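# Set two misplaced gears level on furnace tray lugs

## Task

Fix the two gears that are placed wrongly so that each gear on the furnace tray rests flat on its lug with its smaller end facing up, then release the grippers.

## Robot and tools

Robot: two 6-joint arms, left_arm and right_arm, each with a parallel two-finger gripper. Joint limits, speeds and loads given in the text or in results override the URDF.

Frames: all reported gripper positions share one scene frame. Its origin is on the table top midway between the arms, +z is up, +x points out over the table, and left_arm sits on the +y side. The names left and right are arm labels, not image sides. Base of left_arm: (-0.021, +0.263, 0) m, quat_wxyz (+0.999, 0, 0, +0.036). Base of right_arm: (-0.045, -0.350, 0) m, quat_wxyz (+0.997, 0, 0, +0.082). The fingers extend along the gripper's +z axis and close along its y axis. end_effector_position is the point between the pads, roughly 1 cm short of the fingertips; at long reach the printed value can drift from the true one.

Tool execute_actions: argument actions is a list holding at most one item, or empty. An empty list just reports the state. An action item is {"rows": [...], "steps": n} with 1 to 15 rows and steps up to 15 (default 15); each control step lasts 1/30 s, each row is used for one step and the final row is held for any remaining steps. A wait item is {"steps": n} with n up to 300; it sends nothing and returns after n steps counted from the previous result, your reply time included. Optional pictures (boolean) turns camera images on or off; by default they come with every result. A rejected call moves nothing.

Each row is one flat list of 14 numbers covering both arms, always all 14 even if one arm stays still: left_arm waist, shoulder, elbow, wrist pitch, wrist yaw, wrist roll, opening, then the same seven for right_arm. The six joint values are absolute target angles in radians (not offsets), in the same form as the Joint positions line. Stated ranges per arm: waist -2.880 to 2.880, shoulder 0.000 to 3.142, elbow 0.000 to 3.019, wrist pitch -1.693 to 1.571, wrist yaw -1.571 to 1.571, wrist roll -2.094 to 2.094. A target more than 0.019 rad beyond a range end, and further out than the joint's last reported angle, gets the call refused. True ends may be off by up to 0.019 rad; a target past the true end is clipped there, and the result may then print "joint sent to its limit" (possibly for an earlier action still running). Missing that line does not prove there is room left. Opening is an absolute value from -1 (closed) to +1 (fully open, 0.094 m pad gap).

Motion: joint speed is capped. Each step, the target passed to a joint stays within a set margin of its measured angle: 0.264 rad waist, 0.32 shoulder, 0.276 elbow, 0.33 wrist pitch, 0.186 wrist yaw, 0.522 wrist roll. If the targets would carry a gripper more than 70 mm from where it is, all of that arm's targets are pulled back toward current angles. Arms keep heading to the last row sent while you think or wait, until everything has nearly stopped or some step is HELD; after that only a new action makes them continue. Fingers already moving finish their motion.

Result lines: the state line gives each gripper's position (m) and quat_wxyz, left_arm | right_arm. Joint positions and Joint velocities list each arm's six joints (rad, rad/s) plus pad gap (m, m/s). grip_measured is the measured opening on the command scale; each gripper's reading may be off by about 1 mm, constant within a scene. "joint command not followed" means the clearance check altered or blocked joint targets on some steps; the rest of the row still ran. HELD marks steps where all or part of your row was not sent. MOTOR HOT appears from 85 °C; at 100 °C an OVER-TEMPERATURE FAULT makes that arm and its gripper go limp until cooled.

Gripping: away from -1 and +1, fingers go to where grip_measured equals your number. To hold a part, command about 0.03 below its grip_measured for a firm hold, less for a lighter one. Pad force tops out near 50 to 62 N; parts thinner than about 2 mm are held more weakly; first contact can spike briefly.

zoom_image: camera (cam_head_left, cam_head_right, cam_high, cam_low, cam_left_wrist, cam_right_wrist) and region [x0, y0, x1, y1] in pixels, origin top-left, at most 504 by 504. It enlarges part of that camera's latest image. Head, high and low images are 504x504; wrist images are 616x616 fisheye. Calibration (K, distortion, T_world_to_cam) is given per camera; fixed cameras may be off by a couple of degrees and millimetres, and wrist camera poses follow from joint readings.

read_manual: optional section "licences"; returns licence text only.

finished_scene: argument scene, the current scene's number.

Avoid: knocking or placing anything off the table, letting the arms collide or push on each other, dropping or letting gears slip, slamming, hard pushes, and holding loads so long that motors overheat. Brief external tugs on held parts or nudges to loose objects can occur.

Each tool is called after "Call:" as name(argument=value, ...) on one line, values as JSON.

## Session

Call:
execute_actions(actions=[])

Scene clock: 0.00 s of 6880.00 s.
left_arm: end_effector_position=(+0.7799, +0.4758, +0.3340) grip_measured=+1.000 end_effector_quat_wxyz=(+0.399, -0.056, +0.824, +0.398) | right_arm: end_effector_position=(+0.0978, -0.1280, +0.1114) grip_measured=+1.000 end_effector_quat_wxyz=(-0.049, -0.655, +0.740, -0.147)
Joint positions: left_arm=[ 0.059  2.042  2.027 -0.466 -0.66   0.406  0.094] | right_arm=[ 0.984  1.252  0.808 -1.341  0.227 -0.276  0.094]
Joint velocities: left_arm=[-0.005 -0.005 -0.002  0.002  0.066  0.022  0.   ] | right_arm=[-0.015 -0.015 -0.002  0.007 -0.022 -0.066  0.   ]

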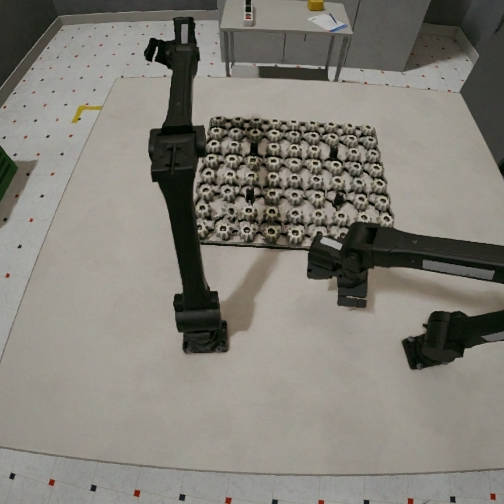

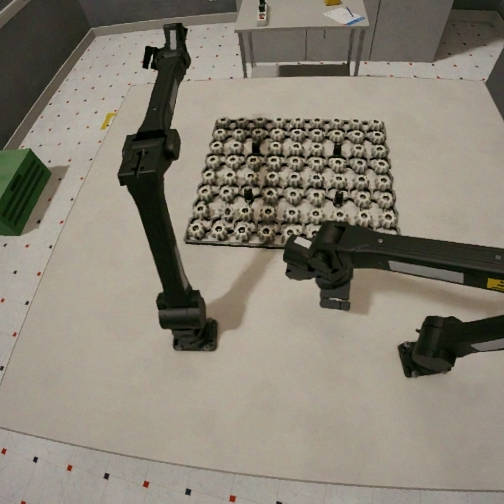

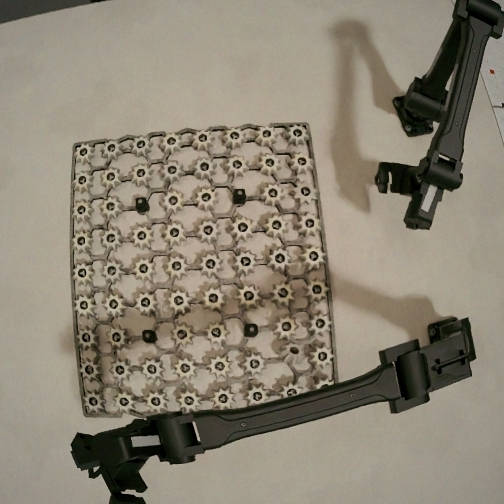

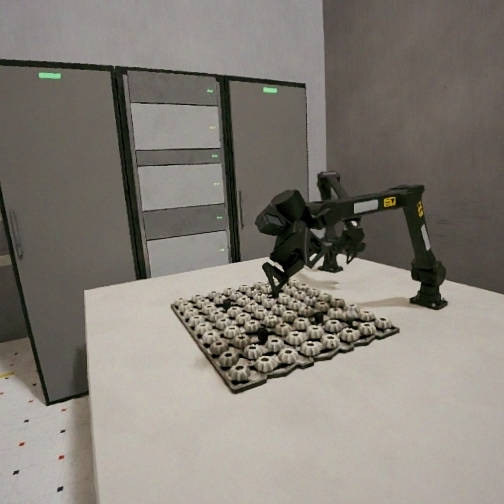

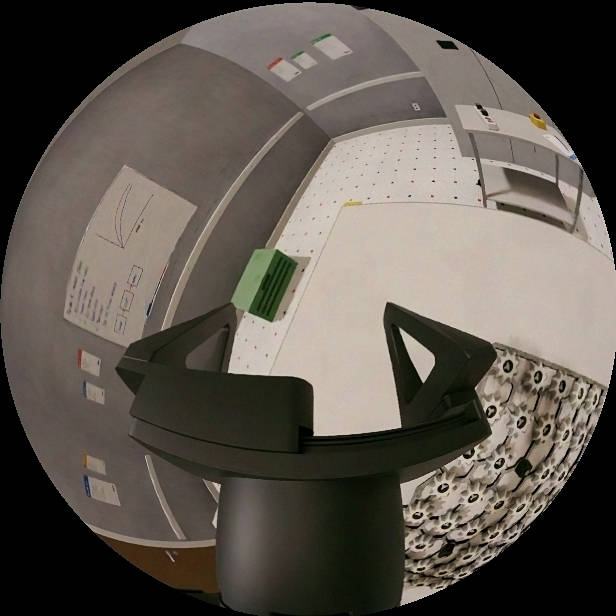

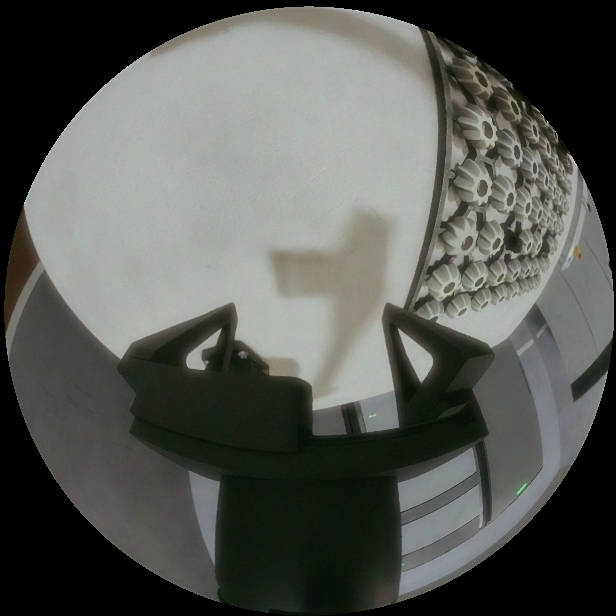

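Call:
execute_actions(actions=[{"rows":[[0.7,2.042,2.027,-0.466,-0.66,0.406,1,0.984,1.252,0.808,-1.341,0.227,-0.276,1]],"steps":15}], pictures=false)

Call:
execute_actions(actions=[{"steps":45}])

Call:
zoom_image(camera="cam_high", region=[50, 110, 360, 420])

Call:
zoom_image(camera="cam_head_left", region=[170, 100, 410, 260])

Scene clock: 15.40 s of 6880.00 s.
left_arm: end_effector_position=(+0.6873, +0.6934, +0.3339) grip_measured=+1.000 end_effector_quat_wxyz=(+0.338, -0.173, +0.808, +0.450) | right_arm: end_effector_position=(+0.0978, -0.1280, +0.1114) grip_measured=+1.000 end_effector_quat_wxyz=(-0.049, -0.655, +0.740, -0.147)
Joint positions: left_arm=[ 0.346  2.042  2.027 -0.466 -0.658  0.406  0.094] | right_arm=[ 0.984  1.252  0.808 -1.341  0.227 -0.276  0.094]
Joint velocities: left_arm=[ 0.835 -0.024 -0.002  0.007  0.051 -0.051  0.   ] | right_arm=[-0.024  0.005 -0.002 -0.007  0.037 -0.051  0.   ]
Steps of this call (steps 1 to 90: nothing new was sent; then 11.90 s passed at rest; steps 91 to 105: all 15 steps of this action). Readings (joint positions):
91: left_arm=[0.064 2.042 2.027 -0.466 -0.659 0.406] | right_arm=[0.984 1.252 0.808 -1.341 0.227 -0.276]
92: left_arm=[0.068 2.042 2.027 -0.466 -0.659 0.406] | right_arm=[0.984 1.252 0.808 -1.341 0.227 -0.276]
94: left_arm=[0.090 2.042 2.027 -0.466 -0.658 0.406] | right_arm=[0.984 1.252 0.808 -1.341 0.227 -0.276]
98: left_arm=[0.164 2.042 2.027 -0.466 -0.658 0.406] | right_arm=[0.984 1.252 0.808 -1.341 0.227 -0.276]
105: the state above

Scene clock: 16.90 s of 6880.00 s.
left_arm: end_effector_position=(+0.4978, +0.9093, +0.3341) grip_measured=+1.000 end_effector_quat_wxyz=(+0.255, -0.311, +0.766, +0.503) | right_arm: end_effector_position=(+0.0978, -0.1280, +0.1114) grip_measured=+1.000 end_effector_quat_wxyz=(-0.049, -0.655, +0.740, -0.147)
Joint positions: left_arm=[ 0.694  2.042  2.027 -0.466 -0.661  0.406  0.094] | right_arm=[ 0.984  1.252  0.808 -1.341  0.227 -0.276  0.094]
Joint velocities: left_arm=[-0.005 -0.005  0.007 -0.002 -0.037 -0.037  0.   ] | right_arm=[-0.015 -0.015 -0.002  0.007 -0.037  0.007  0.   ]
Steps of this call (steps 1 to 45: the robot went on to your last target). Readings (joint positions):
1: left_arm=[0.375 2.042 2.027 -0.466 -0.658 0.406] | right_arm=[0.984 1.252 0.808 -1.341 0.227 -0.276]
2: left_arm=[0.404 2.042 2.027 -0.466 -0.658 0.406] | right_arm=[0.984 1.252 0.808 -1.341 0.227 -0.276]
4: left_arm=[0.463 2.042 2.027 -0.466 -0.658 0.406] | right_arm=[0.984 1.252 0.808 -1.341 0.227 -0.276]
8: left_arm=[0.584 2.042 2.027 -0.466 -0.658 0.406] | right_arm=[0.984 1.252 0.808 -1.341 0.227 -0.276]
45: the state above
All arms were judged still, so your last target was given up. Only a new action makes them travel on or press farther. Fingers that are still opening or closing keep moving.
camera_calibration (this result's frames):
cam_left_wrist: T_world_to_cam=[[0.724656, -0.301947, -0.619436, 0.124398], [-0.594105, -0.729198, -0.339572, 1.07321], [-0.349159, 0.614083, -0.707807, -0.0257644], [0, 0, 0, 1]] pos_world=[0.538459, 0.835968, 0.423253]

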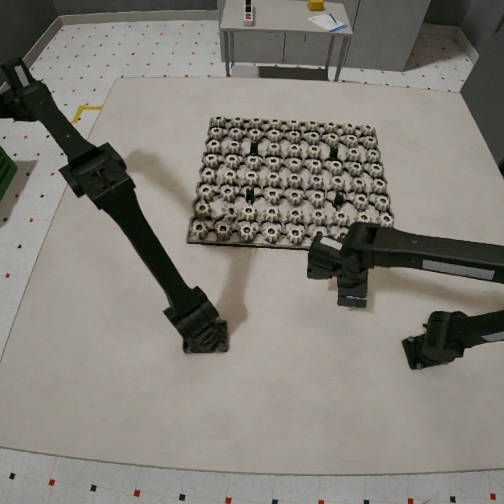

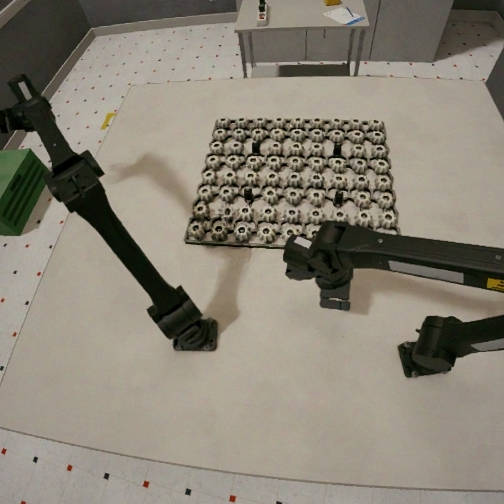

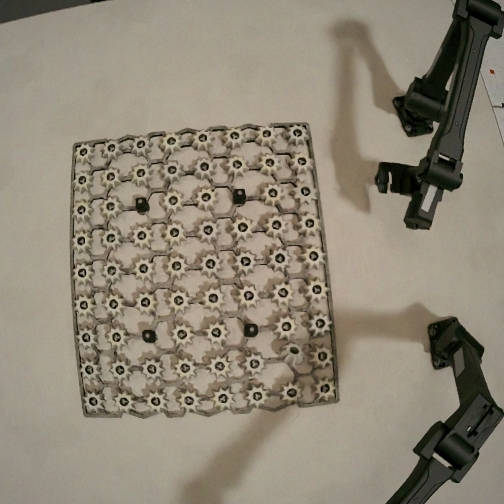

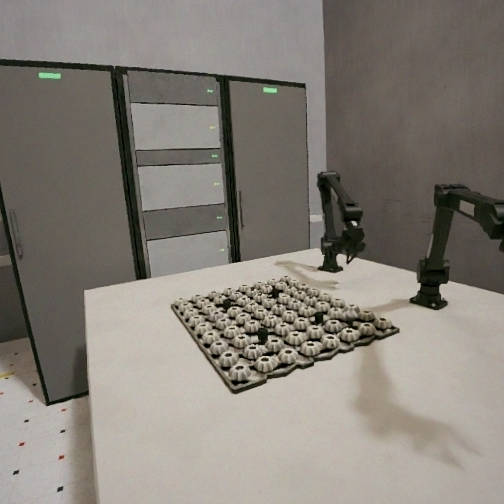

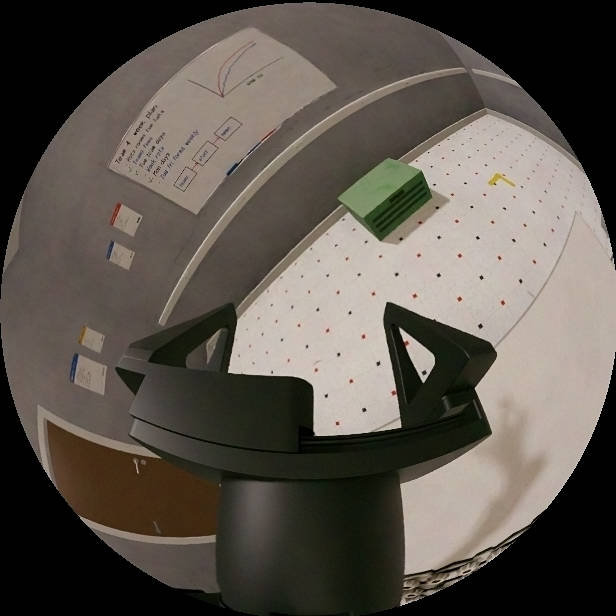

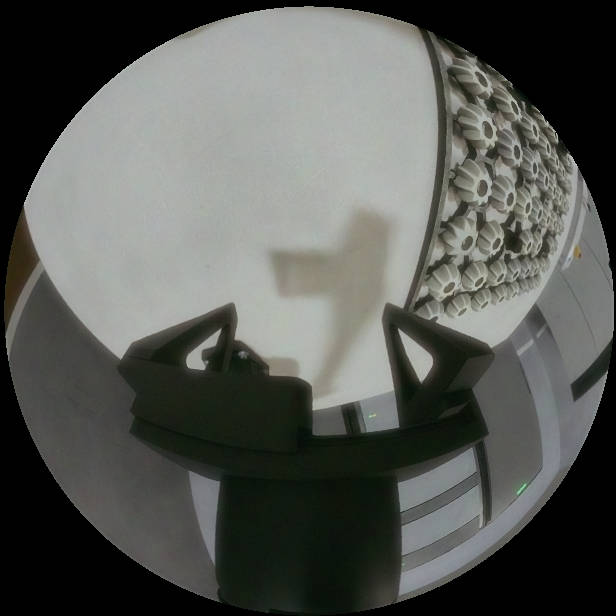

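Region (50, 110, 360, 420) of cam_high's 504x504 image, scaled by 1.626, with more detail than that image has.

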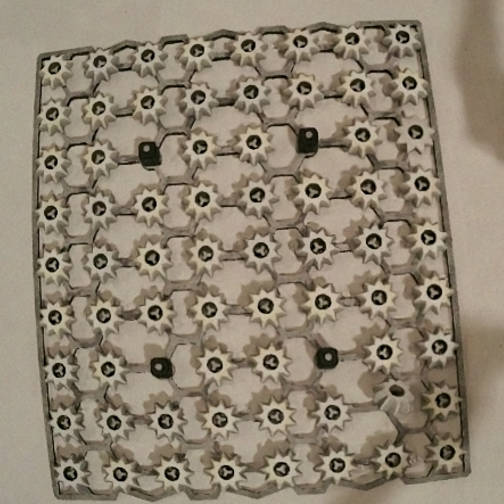

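Region (170, 100, 410, 260) of cam_head_left's 504x504 image, scaled by 2.100, with more detail than that image has.

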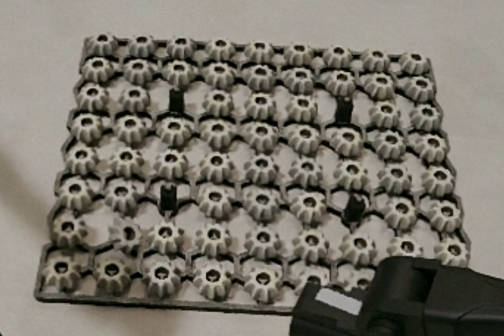

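Call:
execute_actions(actions=[{"rows":[[-0.273,1.499,1.187,-1.259,0,0,1,0.984,1.252,0.808,-1.341,0.227,-0.276,1]],"steps":15}], pictures=false)

Call:
execute_actions(actions=[{"steps":90}])

Scene clock: 65.00 s of 6880.00 s.
left_arm: end_effector_position=(+0.5393, +0.6169, +0.2512) grip_measured=+1.000 end_effector_quat_wxyz=(+0.224, -0.178, +0.936, +0.203) | right_arm: end_effector_position=(+0.0978, -0.1280, +0.1114) grip_measured=+1.000 end_effector_quat_wxyz=(-0.049, -0.655, +0.740, -0.147)
Joint positions: left_arm=[ 0.429  1.737  1.635 -0.897 -0.239  0.196  0.094] | right_arm=[ 0.984  1.252  0.808 -1.341  0.227 -0.276  0.094]
Joint velocities: left_arm=[-0.835 -0.698 -0.755 -0.896  0.769 -0.227  0.   ] | right_arm=[-0.015 -0.005 -0.002  0.002  0.037  0.007  0.   ]
Steps of this call (steps 1 to 90: nothing new was sent; then 44.60 s passed at rest; steps 91 to 105: all 15 steps of this action). Readings (joint positions):
91: left_arm=[0.690 2.036 2.018 -0.478 -0.636 0.390] | right_arm=[0.984 1.252 0.808 -1.341 0.227 -0.276]
92: left_arm=[0.688 2.020 1.993 -0.506 -0.609 0.370] | right_arm=[0.984 1.252 0.808 -1.341 0.227 -0.276]
94: left_arm=[0.670 1.982 1.937 -0.567 -0.554 0.335] | right_arm=[0.984 1.252 0.808 -1.341 0.227 -0.276]
98: left_arm=[0.604 1.899 1.825 -0.687 -0.443 0.274] | right_arm=[0.984 1.252 0.808 -1.341 0.227 -0.276]
105: the state above

Scene clock: 68.00 s of 6880.00 s.
left_arm: end_effector_position=(+0.3981, +0.1789, +0.1451) grip_measured=+1.000 end_effector_quat_wxyz=(-0.003, +0.106, +0.994, -0.000) | right_arm: end_effector_position=(+0.0978, -0.1280, +0.1114) grip_measured=+1.000 end_effector_quat_wxyz=(-0.049, -0.655, +0.740, -0.147)
Joint positions: left_arm=[-0.27   1.512  1.187 -1.252  0.001  0.015  0.094] | right_arm=[ 0.984  1.252  0.808 -1.341  0.227 -0.276  0.094]
Joint velocities: left_arm=[-0.015 -0.015 -0.007  0.007  0.095 -0.037  0.   ] | right_arm=[ 0.005 -0.015  0.012 -0.017  0.022 -0.051  0.   ]
Steps of this call (steps 1 to 45: the robot went on to your last target; steps 46 to 90: nothing new was sent). Readings (joint positions):
1: left_arm=[0.400 1.714 1.608 -0.929 -0.208 0.187] | right_arm=[0.984 1.252 0.808 -1.341 0.227 -0.276]
2: left_arm=[0.371 1.692 1.581 -0.960 -0.177 0.179] | right_arm=[0.984 1.252 0.808 -1.341 0.227 -0.276]
4: left_arm=[0.309 1.650 1.526 -1.018 -0.120 0.162] | right_arm=[0.984 1.252 0.808 -1.341 0.227 -0.276]
8: left_arm=[0.175 1.586 1.408 -1.105 -0.053 0.132] | right_arm=[0.984 1.252 0.808 -1.341 0.227 -0.276]
90: the state above
All arms were judged still, so your last target was given up. Only a new action makes them travel on or press farther. Fingers that are still opening or closing keep moving.
camera_calibration (this result's frames):
cam_left_wrist: T_world_to_cam=[[-0.220092, -0.975478, -0.00132286, 0.265929], [-0.778302, 0.174786, 0.603072, 0.192067], [-0.588052, 0.133761, -0.797686, 0.448275], [0, 0, 0, 1]] pos_world=[0.471624, 0.165876, 0.242105]

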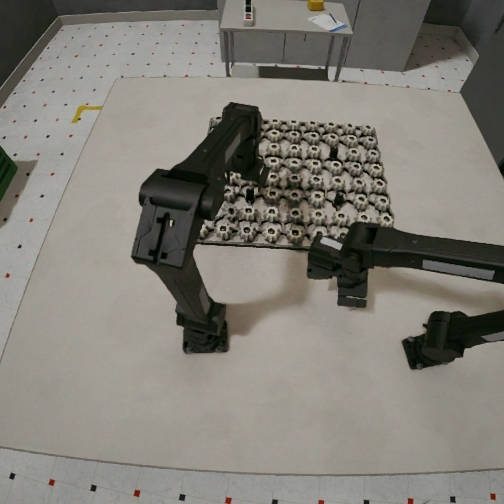

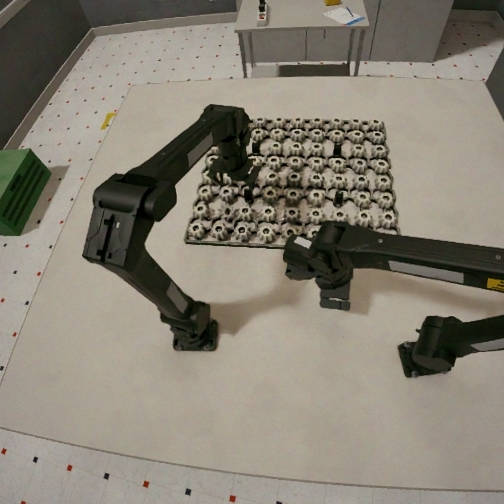

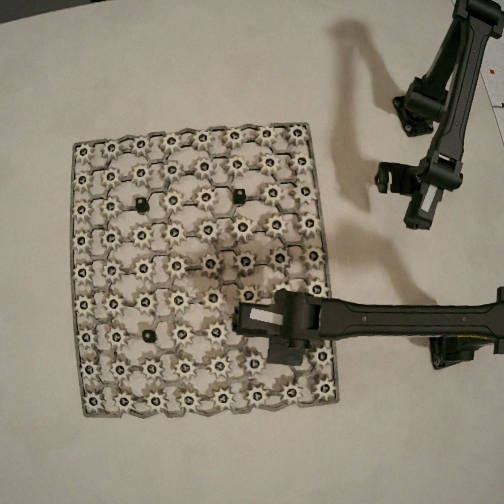

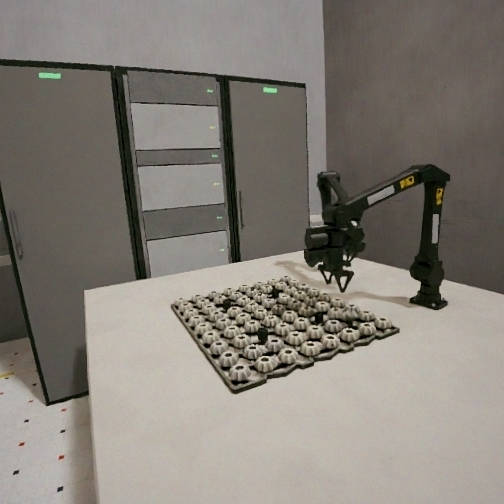

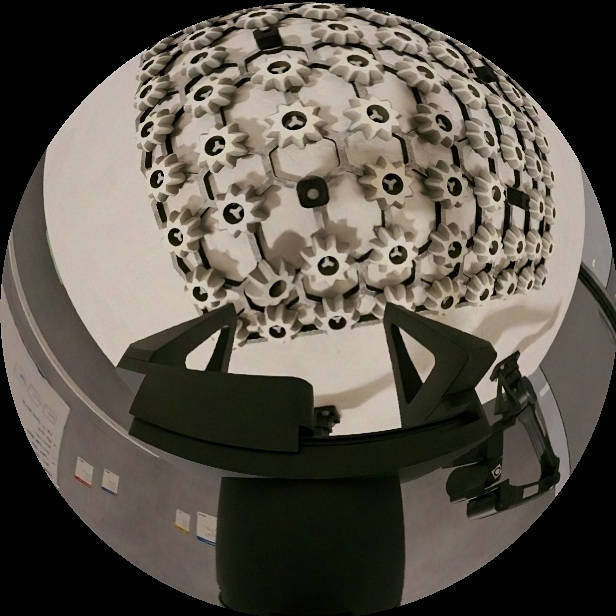

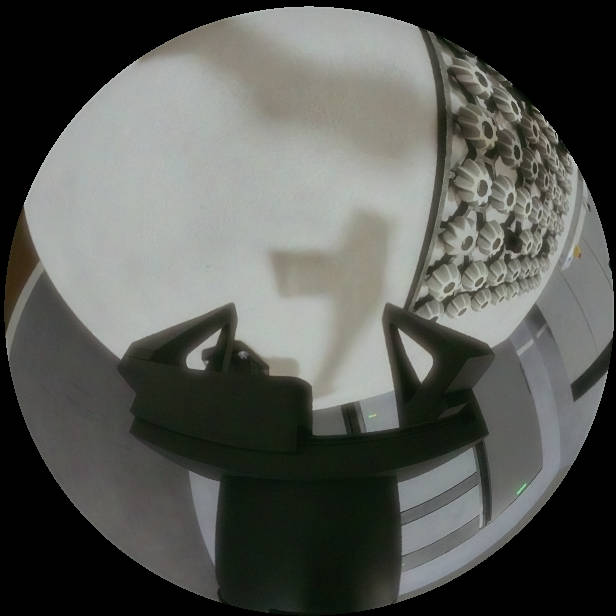

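Call:
zoom_image(camera="cam_left_wrist", region=[150, 160, 450, 360])

Region (150, 160, 450, 360) of cam_left_wrist's 616x616 image, scaled by 1.680, with more detail than that image has.

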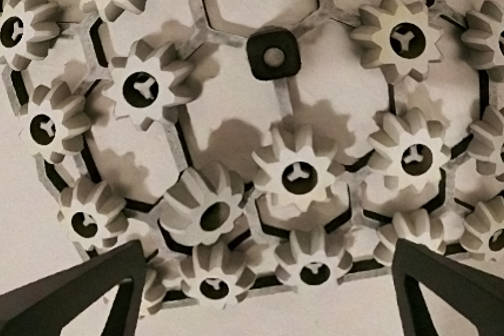

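Call:
execute_actions(actions=[{"rows":[[-0.138,1.478,1.007,-1.10,0,0.68,0.4,0.984,1.252,0.808,-1.341,0.227,-0.276,1]],"steps":15}], pictures=false)

Call:
execute_actions(actions=[{"steps":60}])

Scene clock: 97.97 s of 6880.00 s.
left_arm: end_effector_position=(+0.3653, +0.2406, +0.0893) grip_measured=+0.403 end_effector_quat_wxyz=(-0.012, +0.341, +0.940, -0.003) | right_arm: end_effector_position=(+0.0978, -0.1280, +0.1114) grip_measured=+1.000 end_effector_quat_wxyz=(-0.049, -0.655, +0.740, -0.147)
Joint positions: left_arm=[-0.131  1.482  0.996 -1.11  -0.001  0.638  0.066] | right_arm=[ 0.984  1.252  0.808 -1.341  0.227 -0.276  0.094]
Joint velocities: left_arm=[-0.054 -0.015 -0.007 -0.007 -0.037  0.198  0.001] | right_arm=[ 0.005 -0.024  0.002 -0.002  0.037 -0.022  0.   ]
Steps of this call (steps 1 to 90: nothing new was sent; then 26.47 s passed at rest; steps 91 to 105: all 15 steps of this action). Readings (joint positions):
91: left_arm=[-0.263 1.508 1.170 -1.226 0.003 0.079] | right_arm=[0.984 1.252 0.808 -1.341 0.227 -0.276]
92: left_arm=[-0.249 1.496 1.134 -1.177 0.004 0.169] | right_arm=[0.984 1.252 0.808 -1.341 0.227 -0.276]
94: left_arm=[-0.197 1.479 1.058 -1.130 0.003 0.344] | right_arm=[0.984 1.252 0.808 -1.341 0.227 -0.276]
98: left_arm=[-0.118 1.482 0.996 -1.122 -0.001 0.534] | right_arm=[0.984 1.252 0.808 -1.341 0.227 -0.276]
105: the state above

Scene clock: 99.97 s of 6880.00 s.
left_arm: end_effector_position=(+0.3652, +0.2402, +0.0893) grip_measured=+0.403 end_effector_quat_wxyz=(-0.012, +0.354, +0.935, -0.003) | right_arm: end_effector_position=(+0.0978, -0.1280, +0.1114) grip_measured=+1.000 end_effector_quat_wxyz=(-0.049, -0.655, +0.740, -0.147)
Joint positions: left_arm=[-0.132  1.482  0.996 -1.11  -0.001  0.665  0.066] | right_arm=[ 0.984  1.252  0.808 -1.341  0.227 -0.276  0.094]
Joint velocities: left_arm=[ 0.005 -0.005  0.012  0.007  0.007 -0.037  0.   ] | right_arm=[-0.005 -0.015  0.007  0.007 -0.051 -0.007  0.   ]
Steps of this call (steps 1 to 30: the robot went on to your last target; steps 31 to 60: nothing new was sent). Readings (joint positions):
1: left_arm=[-0.132 1.482 0.996 -1.110 -0.001 0.644] | right_arm=[0.984 1.252 0.808 -1.341 0.227 -0.276]
2: left_arm=[-0.132 1.482 0.996 -1.110 -0.001 0.648] | right_arm=[0.984 1.252 0.808 -1.341 0.227 -0.276]
4: left_arm=[-0.132 1.482 0.996 -1.110 -0.001 0.654] | right_arm=[0.984 1.252 0.808 -1.341 0.227 -0.276]
8: left_arm=[-0.132 1.482 0.996 -1.110 -0.001 0.661] | right_arm=[0.984 1.252 0.808 -1.341 0.227 -0.276]
60: the state above
All arms were judged still, so your last target was given up. Only a new action makes them travel on or press farther. Fingers that are still opening or closing keep moving.
camera_calibration (this result's frames):
cam_left_wrist: T_world_to_cam=[[-0.669896, -0.742352, 0.0123812, 0.425509], [-0.580325, 0.533939, 0.614924, 0.0297386], [-0.463101, 0.40475, -0.788489, 0.264737], [0, 0, 0, 1]] pos_world=[0.424904, 0.192846, 0.185187]

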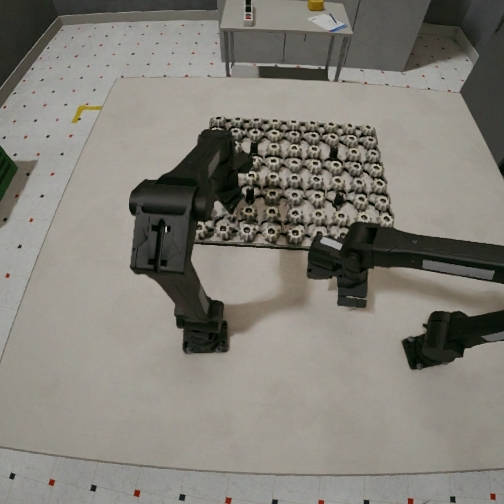

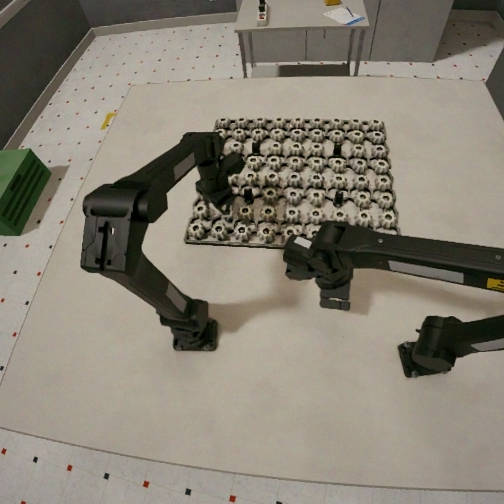

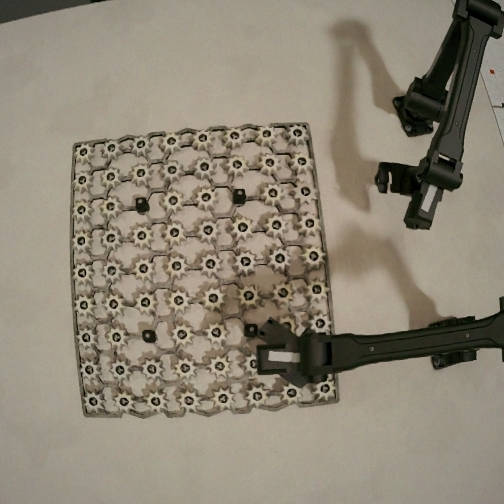

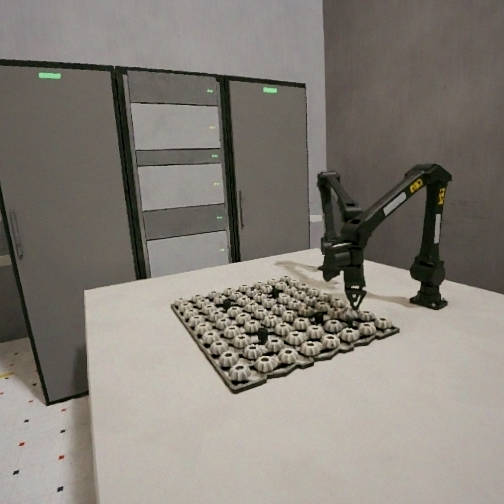

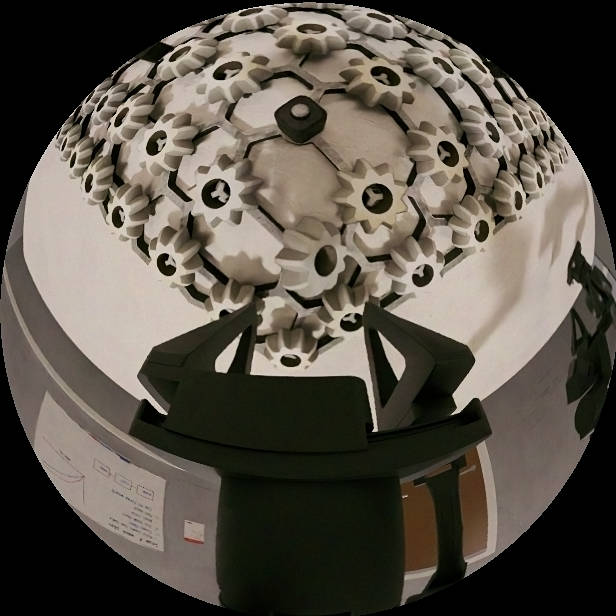

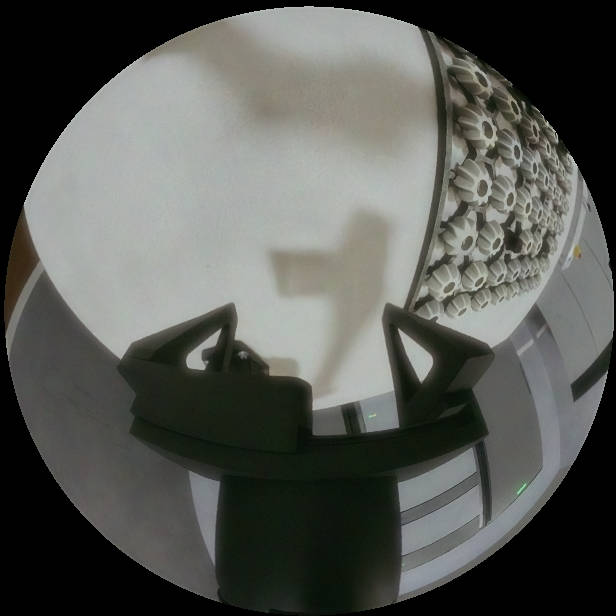

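Call:
execute_actions(actions=[{"rows":[[-0.105,1.49,1.007,-1.09,0,0.68,0.9,0.984,1.252,0.808,-1.341,0.227,-0.276,1]],"steps":15}], pictures=false)

Call:
execute_actions(actions=[{"rows":[[-0.105,1.51,0.99,-1.06,0,0.68,0.9,0.984,1.252,0.808,-1.341,0.227,-0.276,1],[-0.105,1.51,0.99,-1.06,0,0.68,0.9,0.984,1.252,0.808,-1.341,0.227,-0.276,1],[-0.105,1.51,0.99,-1.06,0,0.68,0.9,0.984,1.252,0.808,-1.341,0.227,-0.276,1],[-0.105,1.535,0.97,-1.01,0,0.68,0.9,0.984,1.252,0.808,-1.341,0.227,-0.276,1],[-0.105,1.535,0.97,-1.01,0,0.68,0.9,0.984,1.252,0.808,-1.341,0.227,-0.276,1],[-0.105,1.535,0.97,-1.01,0,0.68,0.9,0.984,1.252,0.808,-1.341,0.227,-0.276,1],[-0.105,1.56,0.955,-0.97,0,0.68,0.9,0.984,1.252,0.808,-1.341,0.227,-0.276,1],[-0.105,1.56,0.955,-0.97,0,0.68,0.9,0.984,1.252,0.808,-1.341,0.227,-0.276,1],[-0.105,1.56,0.955,-0.97,0,0.68,0.9,0.984,1.252,0.808,-1.341,0.227,-0.276,1],[-0.105,1.583,0.938,-0.926,0,0.68,0.9,0.984,1.252,0.808,-1.341,0.227,-0.276,1]],"steps":15}], pictures=false)

Call:
execute_actions(actions=[{"steps":30}])

Scene clock: 133.50 s of 6880.00 s.
left_arm: end_effector_position=(+0.3680, +0.2482, +0.0893) grip_measured=+0.898 end_effector_quat_wxyz=(-0.008, +0.344, +0.939, -0.002) | right_arm: end_effector_position=(+0.0978, -0.1280, +0.1114) grip_measured=+1.000 end_effector_quat_wxyz=(-0.049, -0.655, +0.740, -0.147)
Joint positions: left_arm=[-0.111  1.482  0.996 -1.1   -0.001  0.666  0.089] | right_arm=[ 0.984  1.252  0.808 -1.341  0.227 -0.276  0.094]
Joint velocities: left_arm=[-0.005 -0.005  0.007 -0.007  0.007  0.007 -0.   ] | right_arm=[ 0.005  0.005  0.012  0.012 -0.037 -0.022  0.   ]
Steps of this call (steps 1 to 90: nothing new was sent; then 30.03 s passed at rest; steps 91 to 105: all 15 steps of this action). Readings (joint positions):
91: left_arm=[-0.131 1.482 0.996 -1.108 -0.001 0.666] | right_arm=[0.984 1.252 0.808 -1.341 0.227 -0.276]
92: left_arm=[-0.129 1.482 0.996 -1.105 -0.001 0.666] | right_arm=[0.984 1.252 0.808 -1.341 0.227 -0.276]
94: left_arm=[-0.121 1.482 0.996 -1.102 -0.001 0.666] | right_arm=[0.984 1.252 0.808 -1.341 0.227 -0.276]
98: left_arm=[-0.111 1.482 0.996 -1.100 -0.001 0.666] | right_arm=[0.984 1.252 0.808 -1.341 0.227 -0.276]
105: the state above

Scene clock: 134.00 s of 6880.00 s.
left_arm: end_effector_position=(+0.3774, +0.2479, +0.0368) grip_measured=+0.898 end_effector_quat_wxyz=(-0.002, +0.345, +0.939, +0.000) | right_arm: end_effector_position=(+0.0978, -0.1280, +0.1114) grip_measured=+1.000 end_effector_quat_wxyz=(-0.049, -0.655, +0.740, -0.147)
Joint positions: left_arm=[-0.111  1.577  0.943 -0.94  -0.001  0.666  0.089] | right_arm=[ 0.984  1.252  0.808 -1.341  0.227 -0.276  0.094]
Joint velocities: left_arm=[-0.015  0.103 -0.076  0.002  0.051  0.081 -0.   ] | right_arm=[-0.015 -0.005  0.002 -0.007 -0.081  0.007  0.   ]
Steps of this call (steps 1 to 15: all 15 steps of this action). Readings (joint positions):
1: left_arm=[-0.111 1.482 0.996 -1.095 -0.001 0.666] | right_arm=[0.984 1.252 0.808 -1.341 0.227 -0.276]
2: left_arm=[-0.111 1.483 0.996 -1.087 -0.001 0.666] | right_arm=[0.984 1.252 0.808 -1.341 0.227 -0.276]
4: left_arm=[-0.111 1.487 0.993 -1.066 -0.001 0.666] | right_arm=[0.984 1.252 0.808 -1.341 0.227 -0.276]
8: left_arm=[-0.111 1.513 0.979 -1.004 -0.001 0.666] | right_arm=[0.984 1.252 0.808 -1.341 0.227 -0.276]
15: the state above

Scene clock: 135.00 s of 6880.00 s.
left_arm: end_effector_position=(+0.3767, +0.2478, +0.0350) grip_measured=+0.898 end_effector_quat_wxyz=(-0.003, +0.345, +0.939, -0.000) | right_arm: end_effector_position=(+0.0978, -0.1280, +0.1114) grip_measured=+1.000 end_effector_quat_wxyz=(-0.049, -0.655, +0.740, -0.147)
Joint positions: left_arm=[-0.111  1.579  0.941 -0.937 -0.001  0.666  0.089] | right_arm=[ 0.984  1.252  0.808 -1.341  0.227 -0.276  0.094]
Joint velocities: left_arm=[-0.005  0.005 -0.002 -0.022 -0.125  0.022 -0.   ] | right_arm=[-0.015  0.005 -0.002 -0.007  0.081 -0.051  0.   ]
Steps of this call (steps 1 to 15: the robot went on to your last target; steps 16 to 30: nothing new was sent). Readings (joint positions):
1: left_arm=[-0.111 1.579 0.941 -0.939 -0.001 0.666] | right_arm=[0.984 1.252 0.808 -1.341 0.227 -0.276]
2: left_arm=[-0.111 1.579 0.941 -0.939 -0.001 0.666] | right_arm=[0.984 1.252 0.808 -1.341 0.227 -0.276]
4: left_arm=[-0.111 1.579 0.941 -0.938 -0.001 0.666] | right_arm=[0.984 1.252 0.808 -1.341 0.227 -0.276]
8: left_arm=[-0.111 1.579 0.941 -0.937 -0.001 0.666] | right_arm=[0.984 1.252 0.808 -1.341 0.227 -0.276]
30: the state above
All arms were judged still, so your last target was given up. Only a new action makes them travel on or press farther. Fingers that are still opening or closing keep moving.
camera_calibration (this result's frames):
cam_left_wrist: T_world_to_cam=[[-0.654583, -0.75599, 0.000038772, 0.437547], [-0.603491, 0.522571, 0.602262, 0.0776956], [-0.455324, 0.394207, -0.798299, 0.224117], [0, 0, 0, 1]] pos_world=[0.435346, 0.201831, 0.132103]

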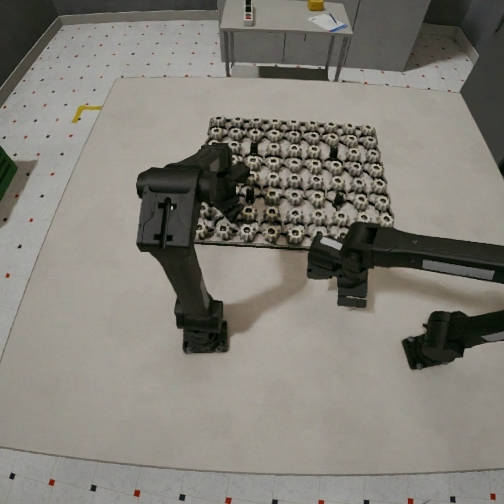

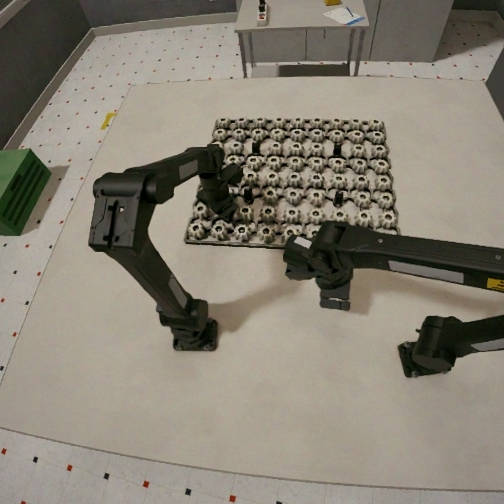

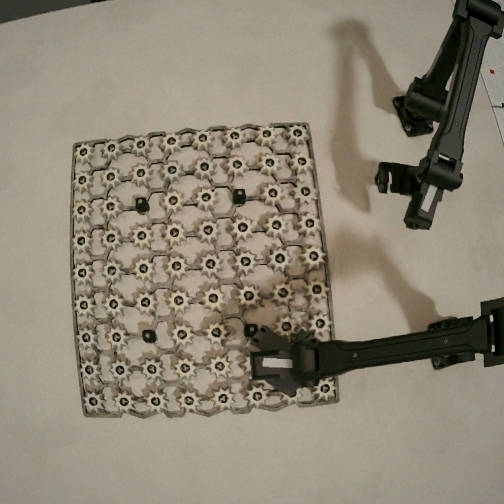

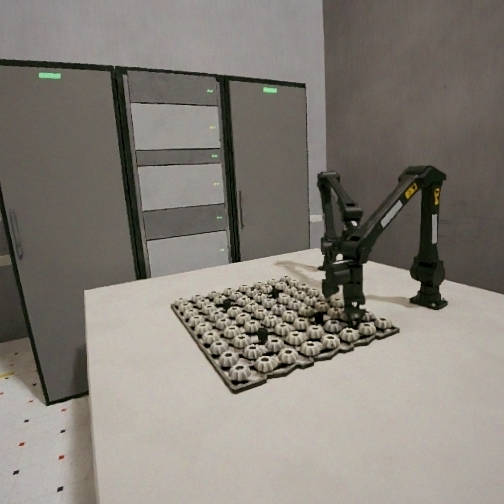

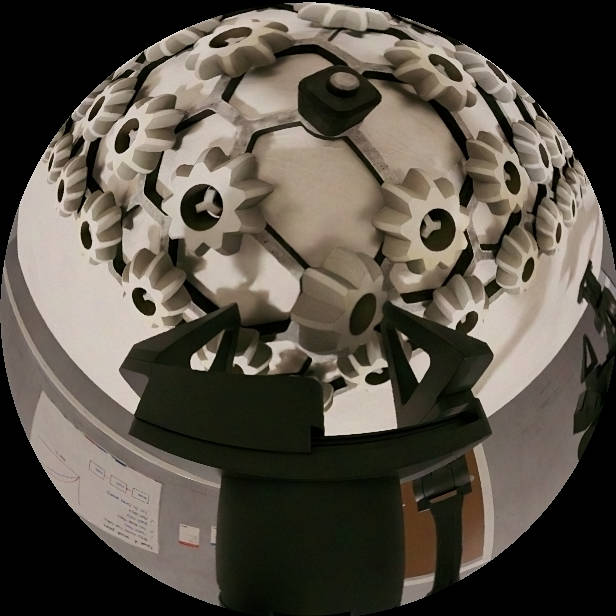

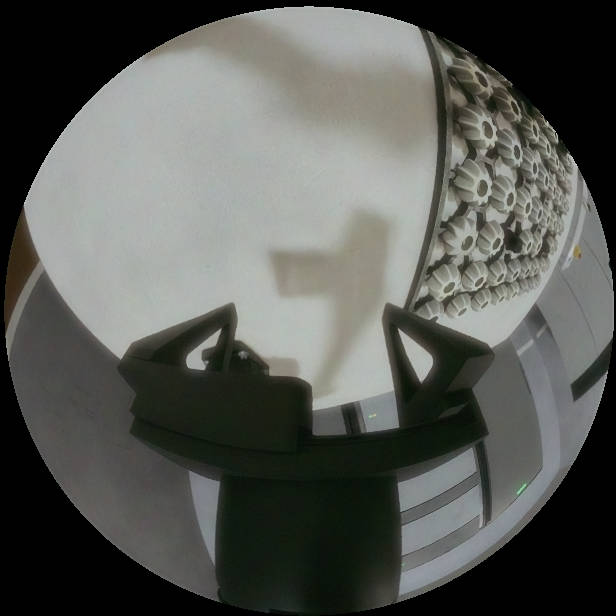

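Call:
execute_actions(actions=[{"rows":[[-0.105,1.583,0.938,-0.926,0,0.68,0.8,0.984,1.252,0.808,-1.341,0.227,-0.276,1],[-0.105,1.583,0.938,-0.926,0,0.68,0.75,0.984,1.252,0.808,-1.341,0.227,-0.276,1],[-0.105,1.583,0.938,-0.926,0,0.68,0.7,0.984,1.252,0.808,-1.341,0.227,-0.276,1],[-0.105,1.583,0.938,-0.926,0,0.68,0.65,0.984,1.252,0.808,-1.341,0.227,-0.276,1],[-0.105,1.583,0.938,-0.926,0,0.68,0.6,0.984,1.252,0.808,-1.341,0.227,-0.276,1],[-0.105,1.583,0.938,-0.926,0,0.68,0.55,0.984,1.252,0.808,-1.341,0.227,-0.276,1],[-0.105,1.583,0.938,-0.926,0,0.68,0.5,0.984,1.252,0.808,-1.341,0.227,-0.276,1],[-0.105,1.583,0.938,-0.926,0,0.68,0.45,0.984,1.252,0.808,-1.341,0.227,-0.276,1],[-0.105,1.583,0.938,-0.926,0,0.68,0.4,0.984,1.252,0.808,-1.341,0.227,-0.276,1],[-0.105,1.583,0.938,-0.926,0,0.68,0.35,0.984,1.252,0.808,-1.341,0.227,-0.276,1],[-0.105,1.583,0.938,-0.926,0,0.68,0.3,0.984,1.252,0.808,-1.341,0.227,-0.276,1]],"steps":15}])

Scene clock: 147.33 s of 6880.00 s.
left_arm: end_effector_position=(+0.3767, +0.2473, +0.0350) grip_measured=+0.303 end_effector_quat_wxyz=(-0.002, +0.345, +0.939, -0.002) | right_arm: end_effector_position=(+0.0978, -0.1280, +0.1114) grip_measured=+1.000 end_effector_quat_wxyz=(-0.049, -0.655, +0.740, -0.147)
Joint positions: left_arm=[-0.111  1.579  0.941 -0.937  0.002  0.666  0.061] | right_arm=[ 0.984  1.252  0.808 -1.341  0.227 -0.276  0.094]
Joint velocities: left_arm=[-0.015 -0.024  0.002 -0.002 -0.037  0.037 -0.001] | right_arm=[ 0.005 -0.015  0.007 -0.007 -0.051 -0.007  0.   ]
Steps of this call (steps 1 to 90: nothing new was sent; then 8.83 s passed at rest; steps 91 to 105: all 15 steps of this action). Readings (joint positions):
91: left_arm=[-0.111 1.579 0.941 -0.937 -0.001 0.666] | right_arm=[0.984 1.252 0.808 -1.341 0.227 -0.276]
92: left_arm=[-0.111 1.579 0.941 -0.937 -0.001 0.666] | right_arm=[0.984 1.252 0.808 -1.341 0.227 -0.276]
94: left_arm=[-0.111 1.579 0.941 -0.937 0.002 0.666] | right_arm=[0.984 1.252 0.808 -1.341 0.227 -0.276]
98: left_arm=[-0.111 1.579 0.941 -0.937 0.002 0.666] | right_arm=[0.984 1.252 0.808 -1.341 0.227 -0.276]
105: the state above
camera_calibration (this result's frames):
cam_left_wrist: T_world_to_cam=[[-0.655148, -0.755497, 0.00242157, 0.437145], [-0.60303, 0.524858, 0.600732, 0.0772718], [-0.455122, 0.392108, -0.799447, 0.224799], [0, 0, 0, 1]] pos_world=[0.435303, 0.20156, 0.132236]

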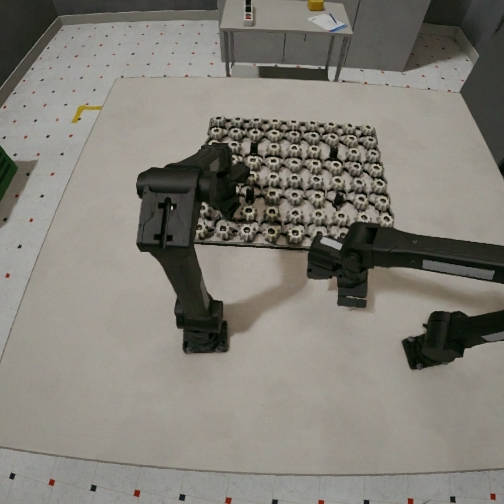

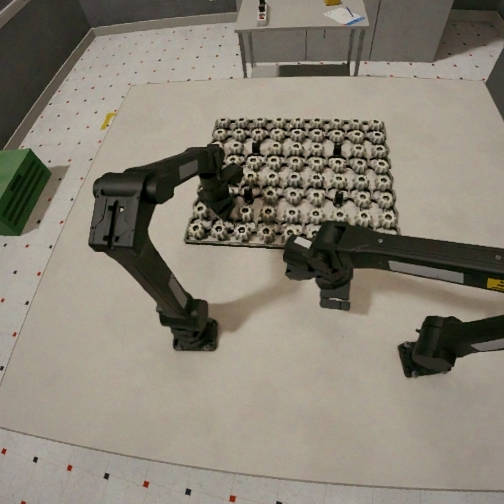

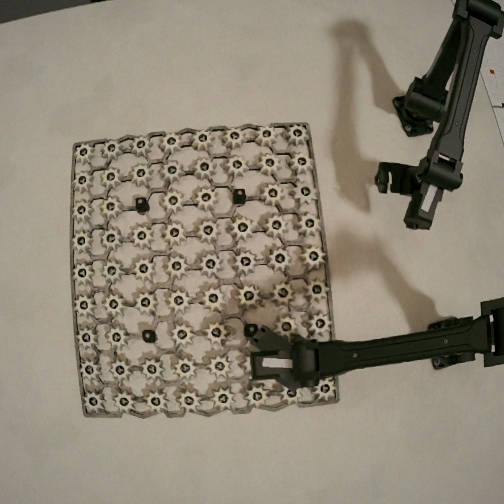

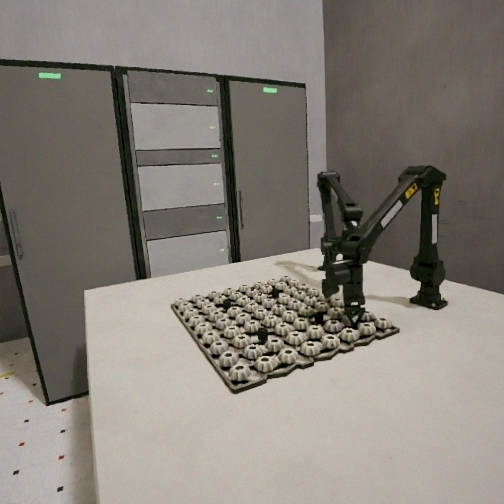

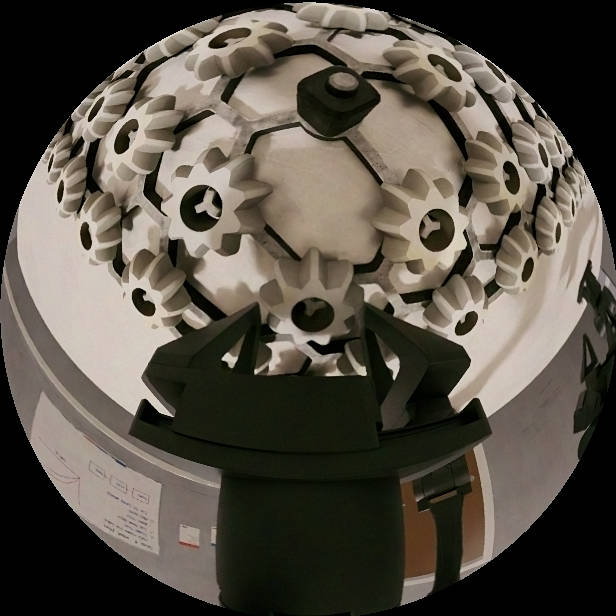

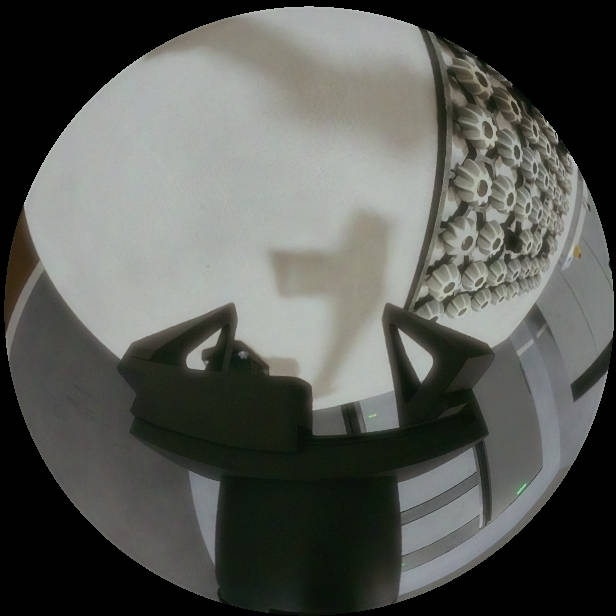

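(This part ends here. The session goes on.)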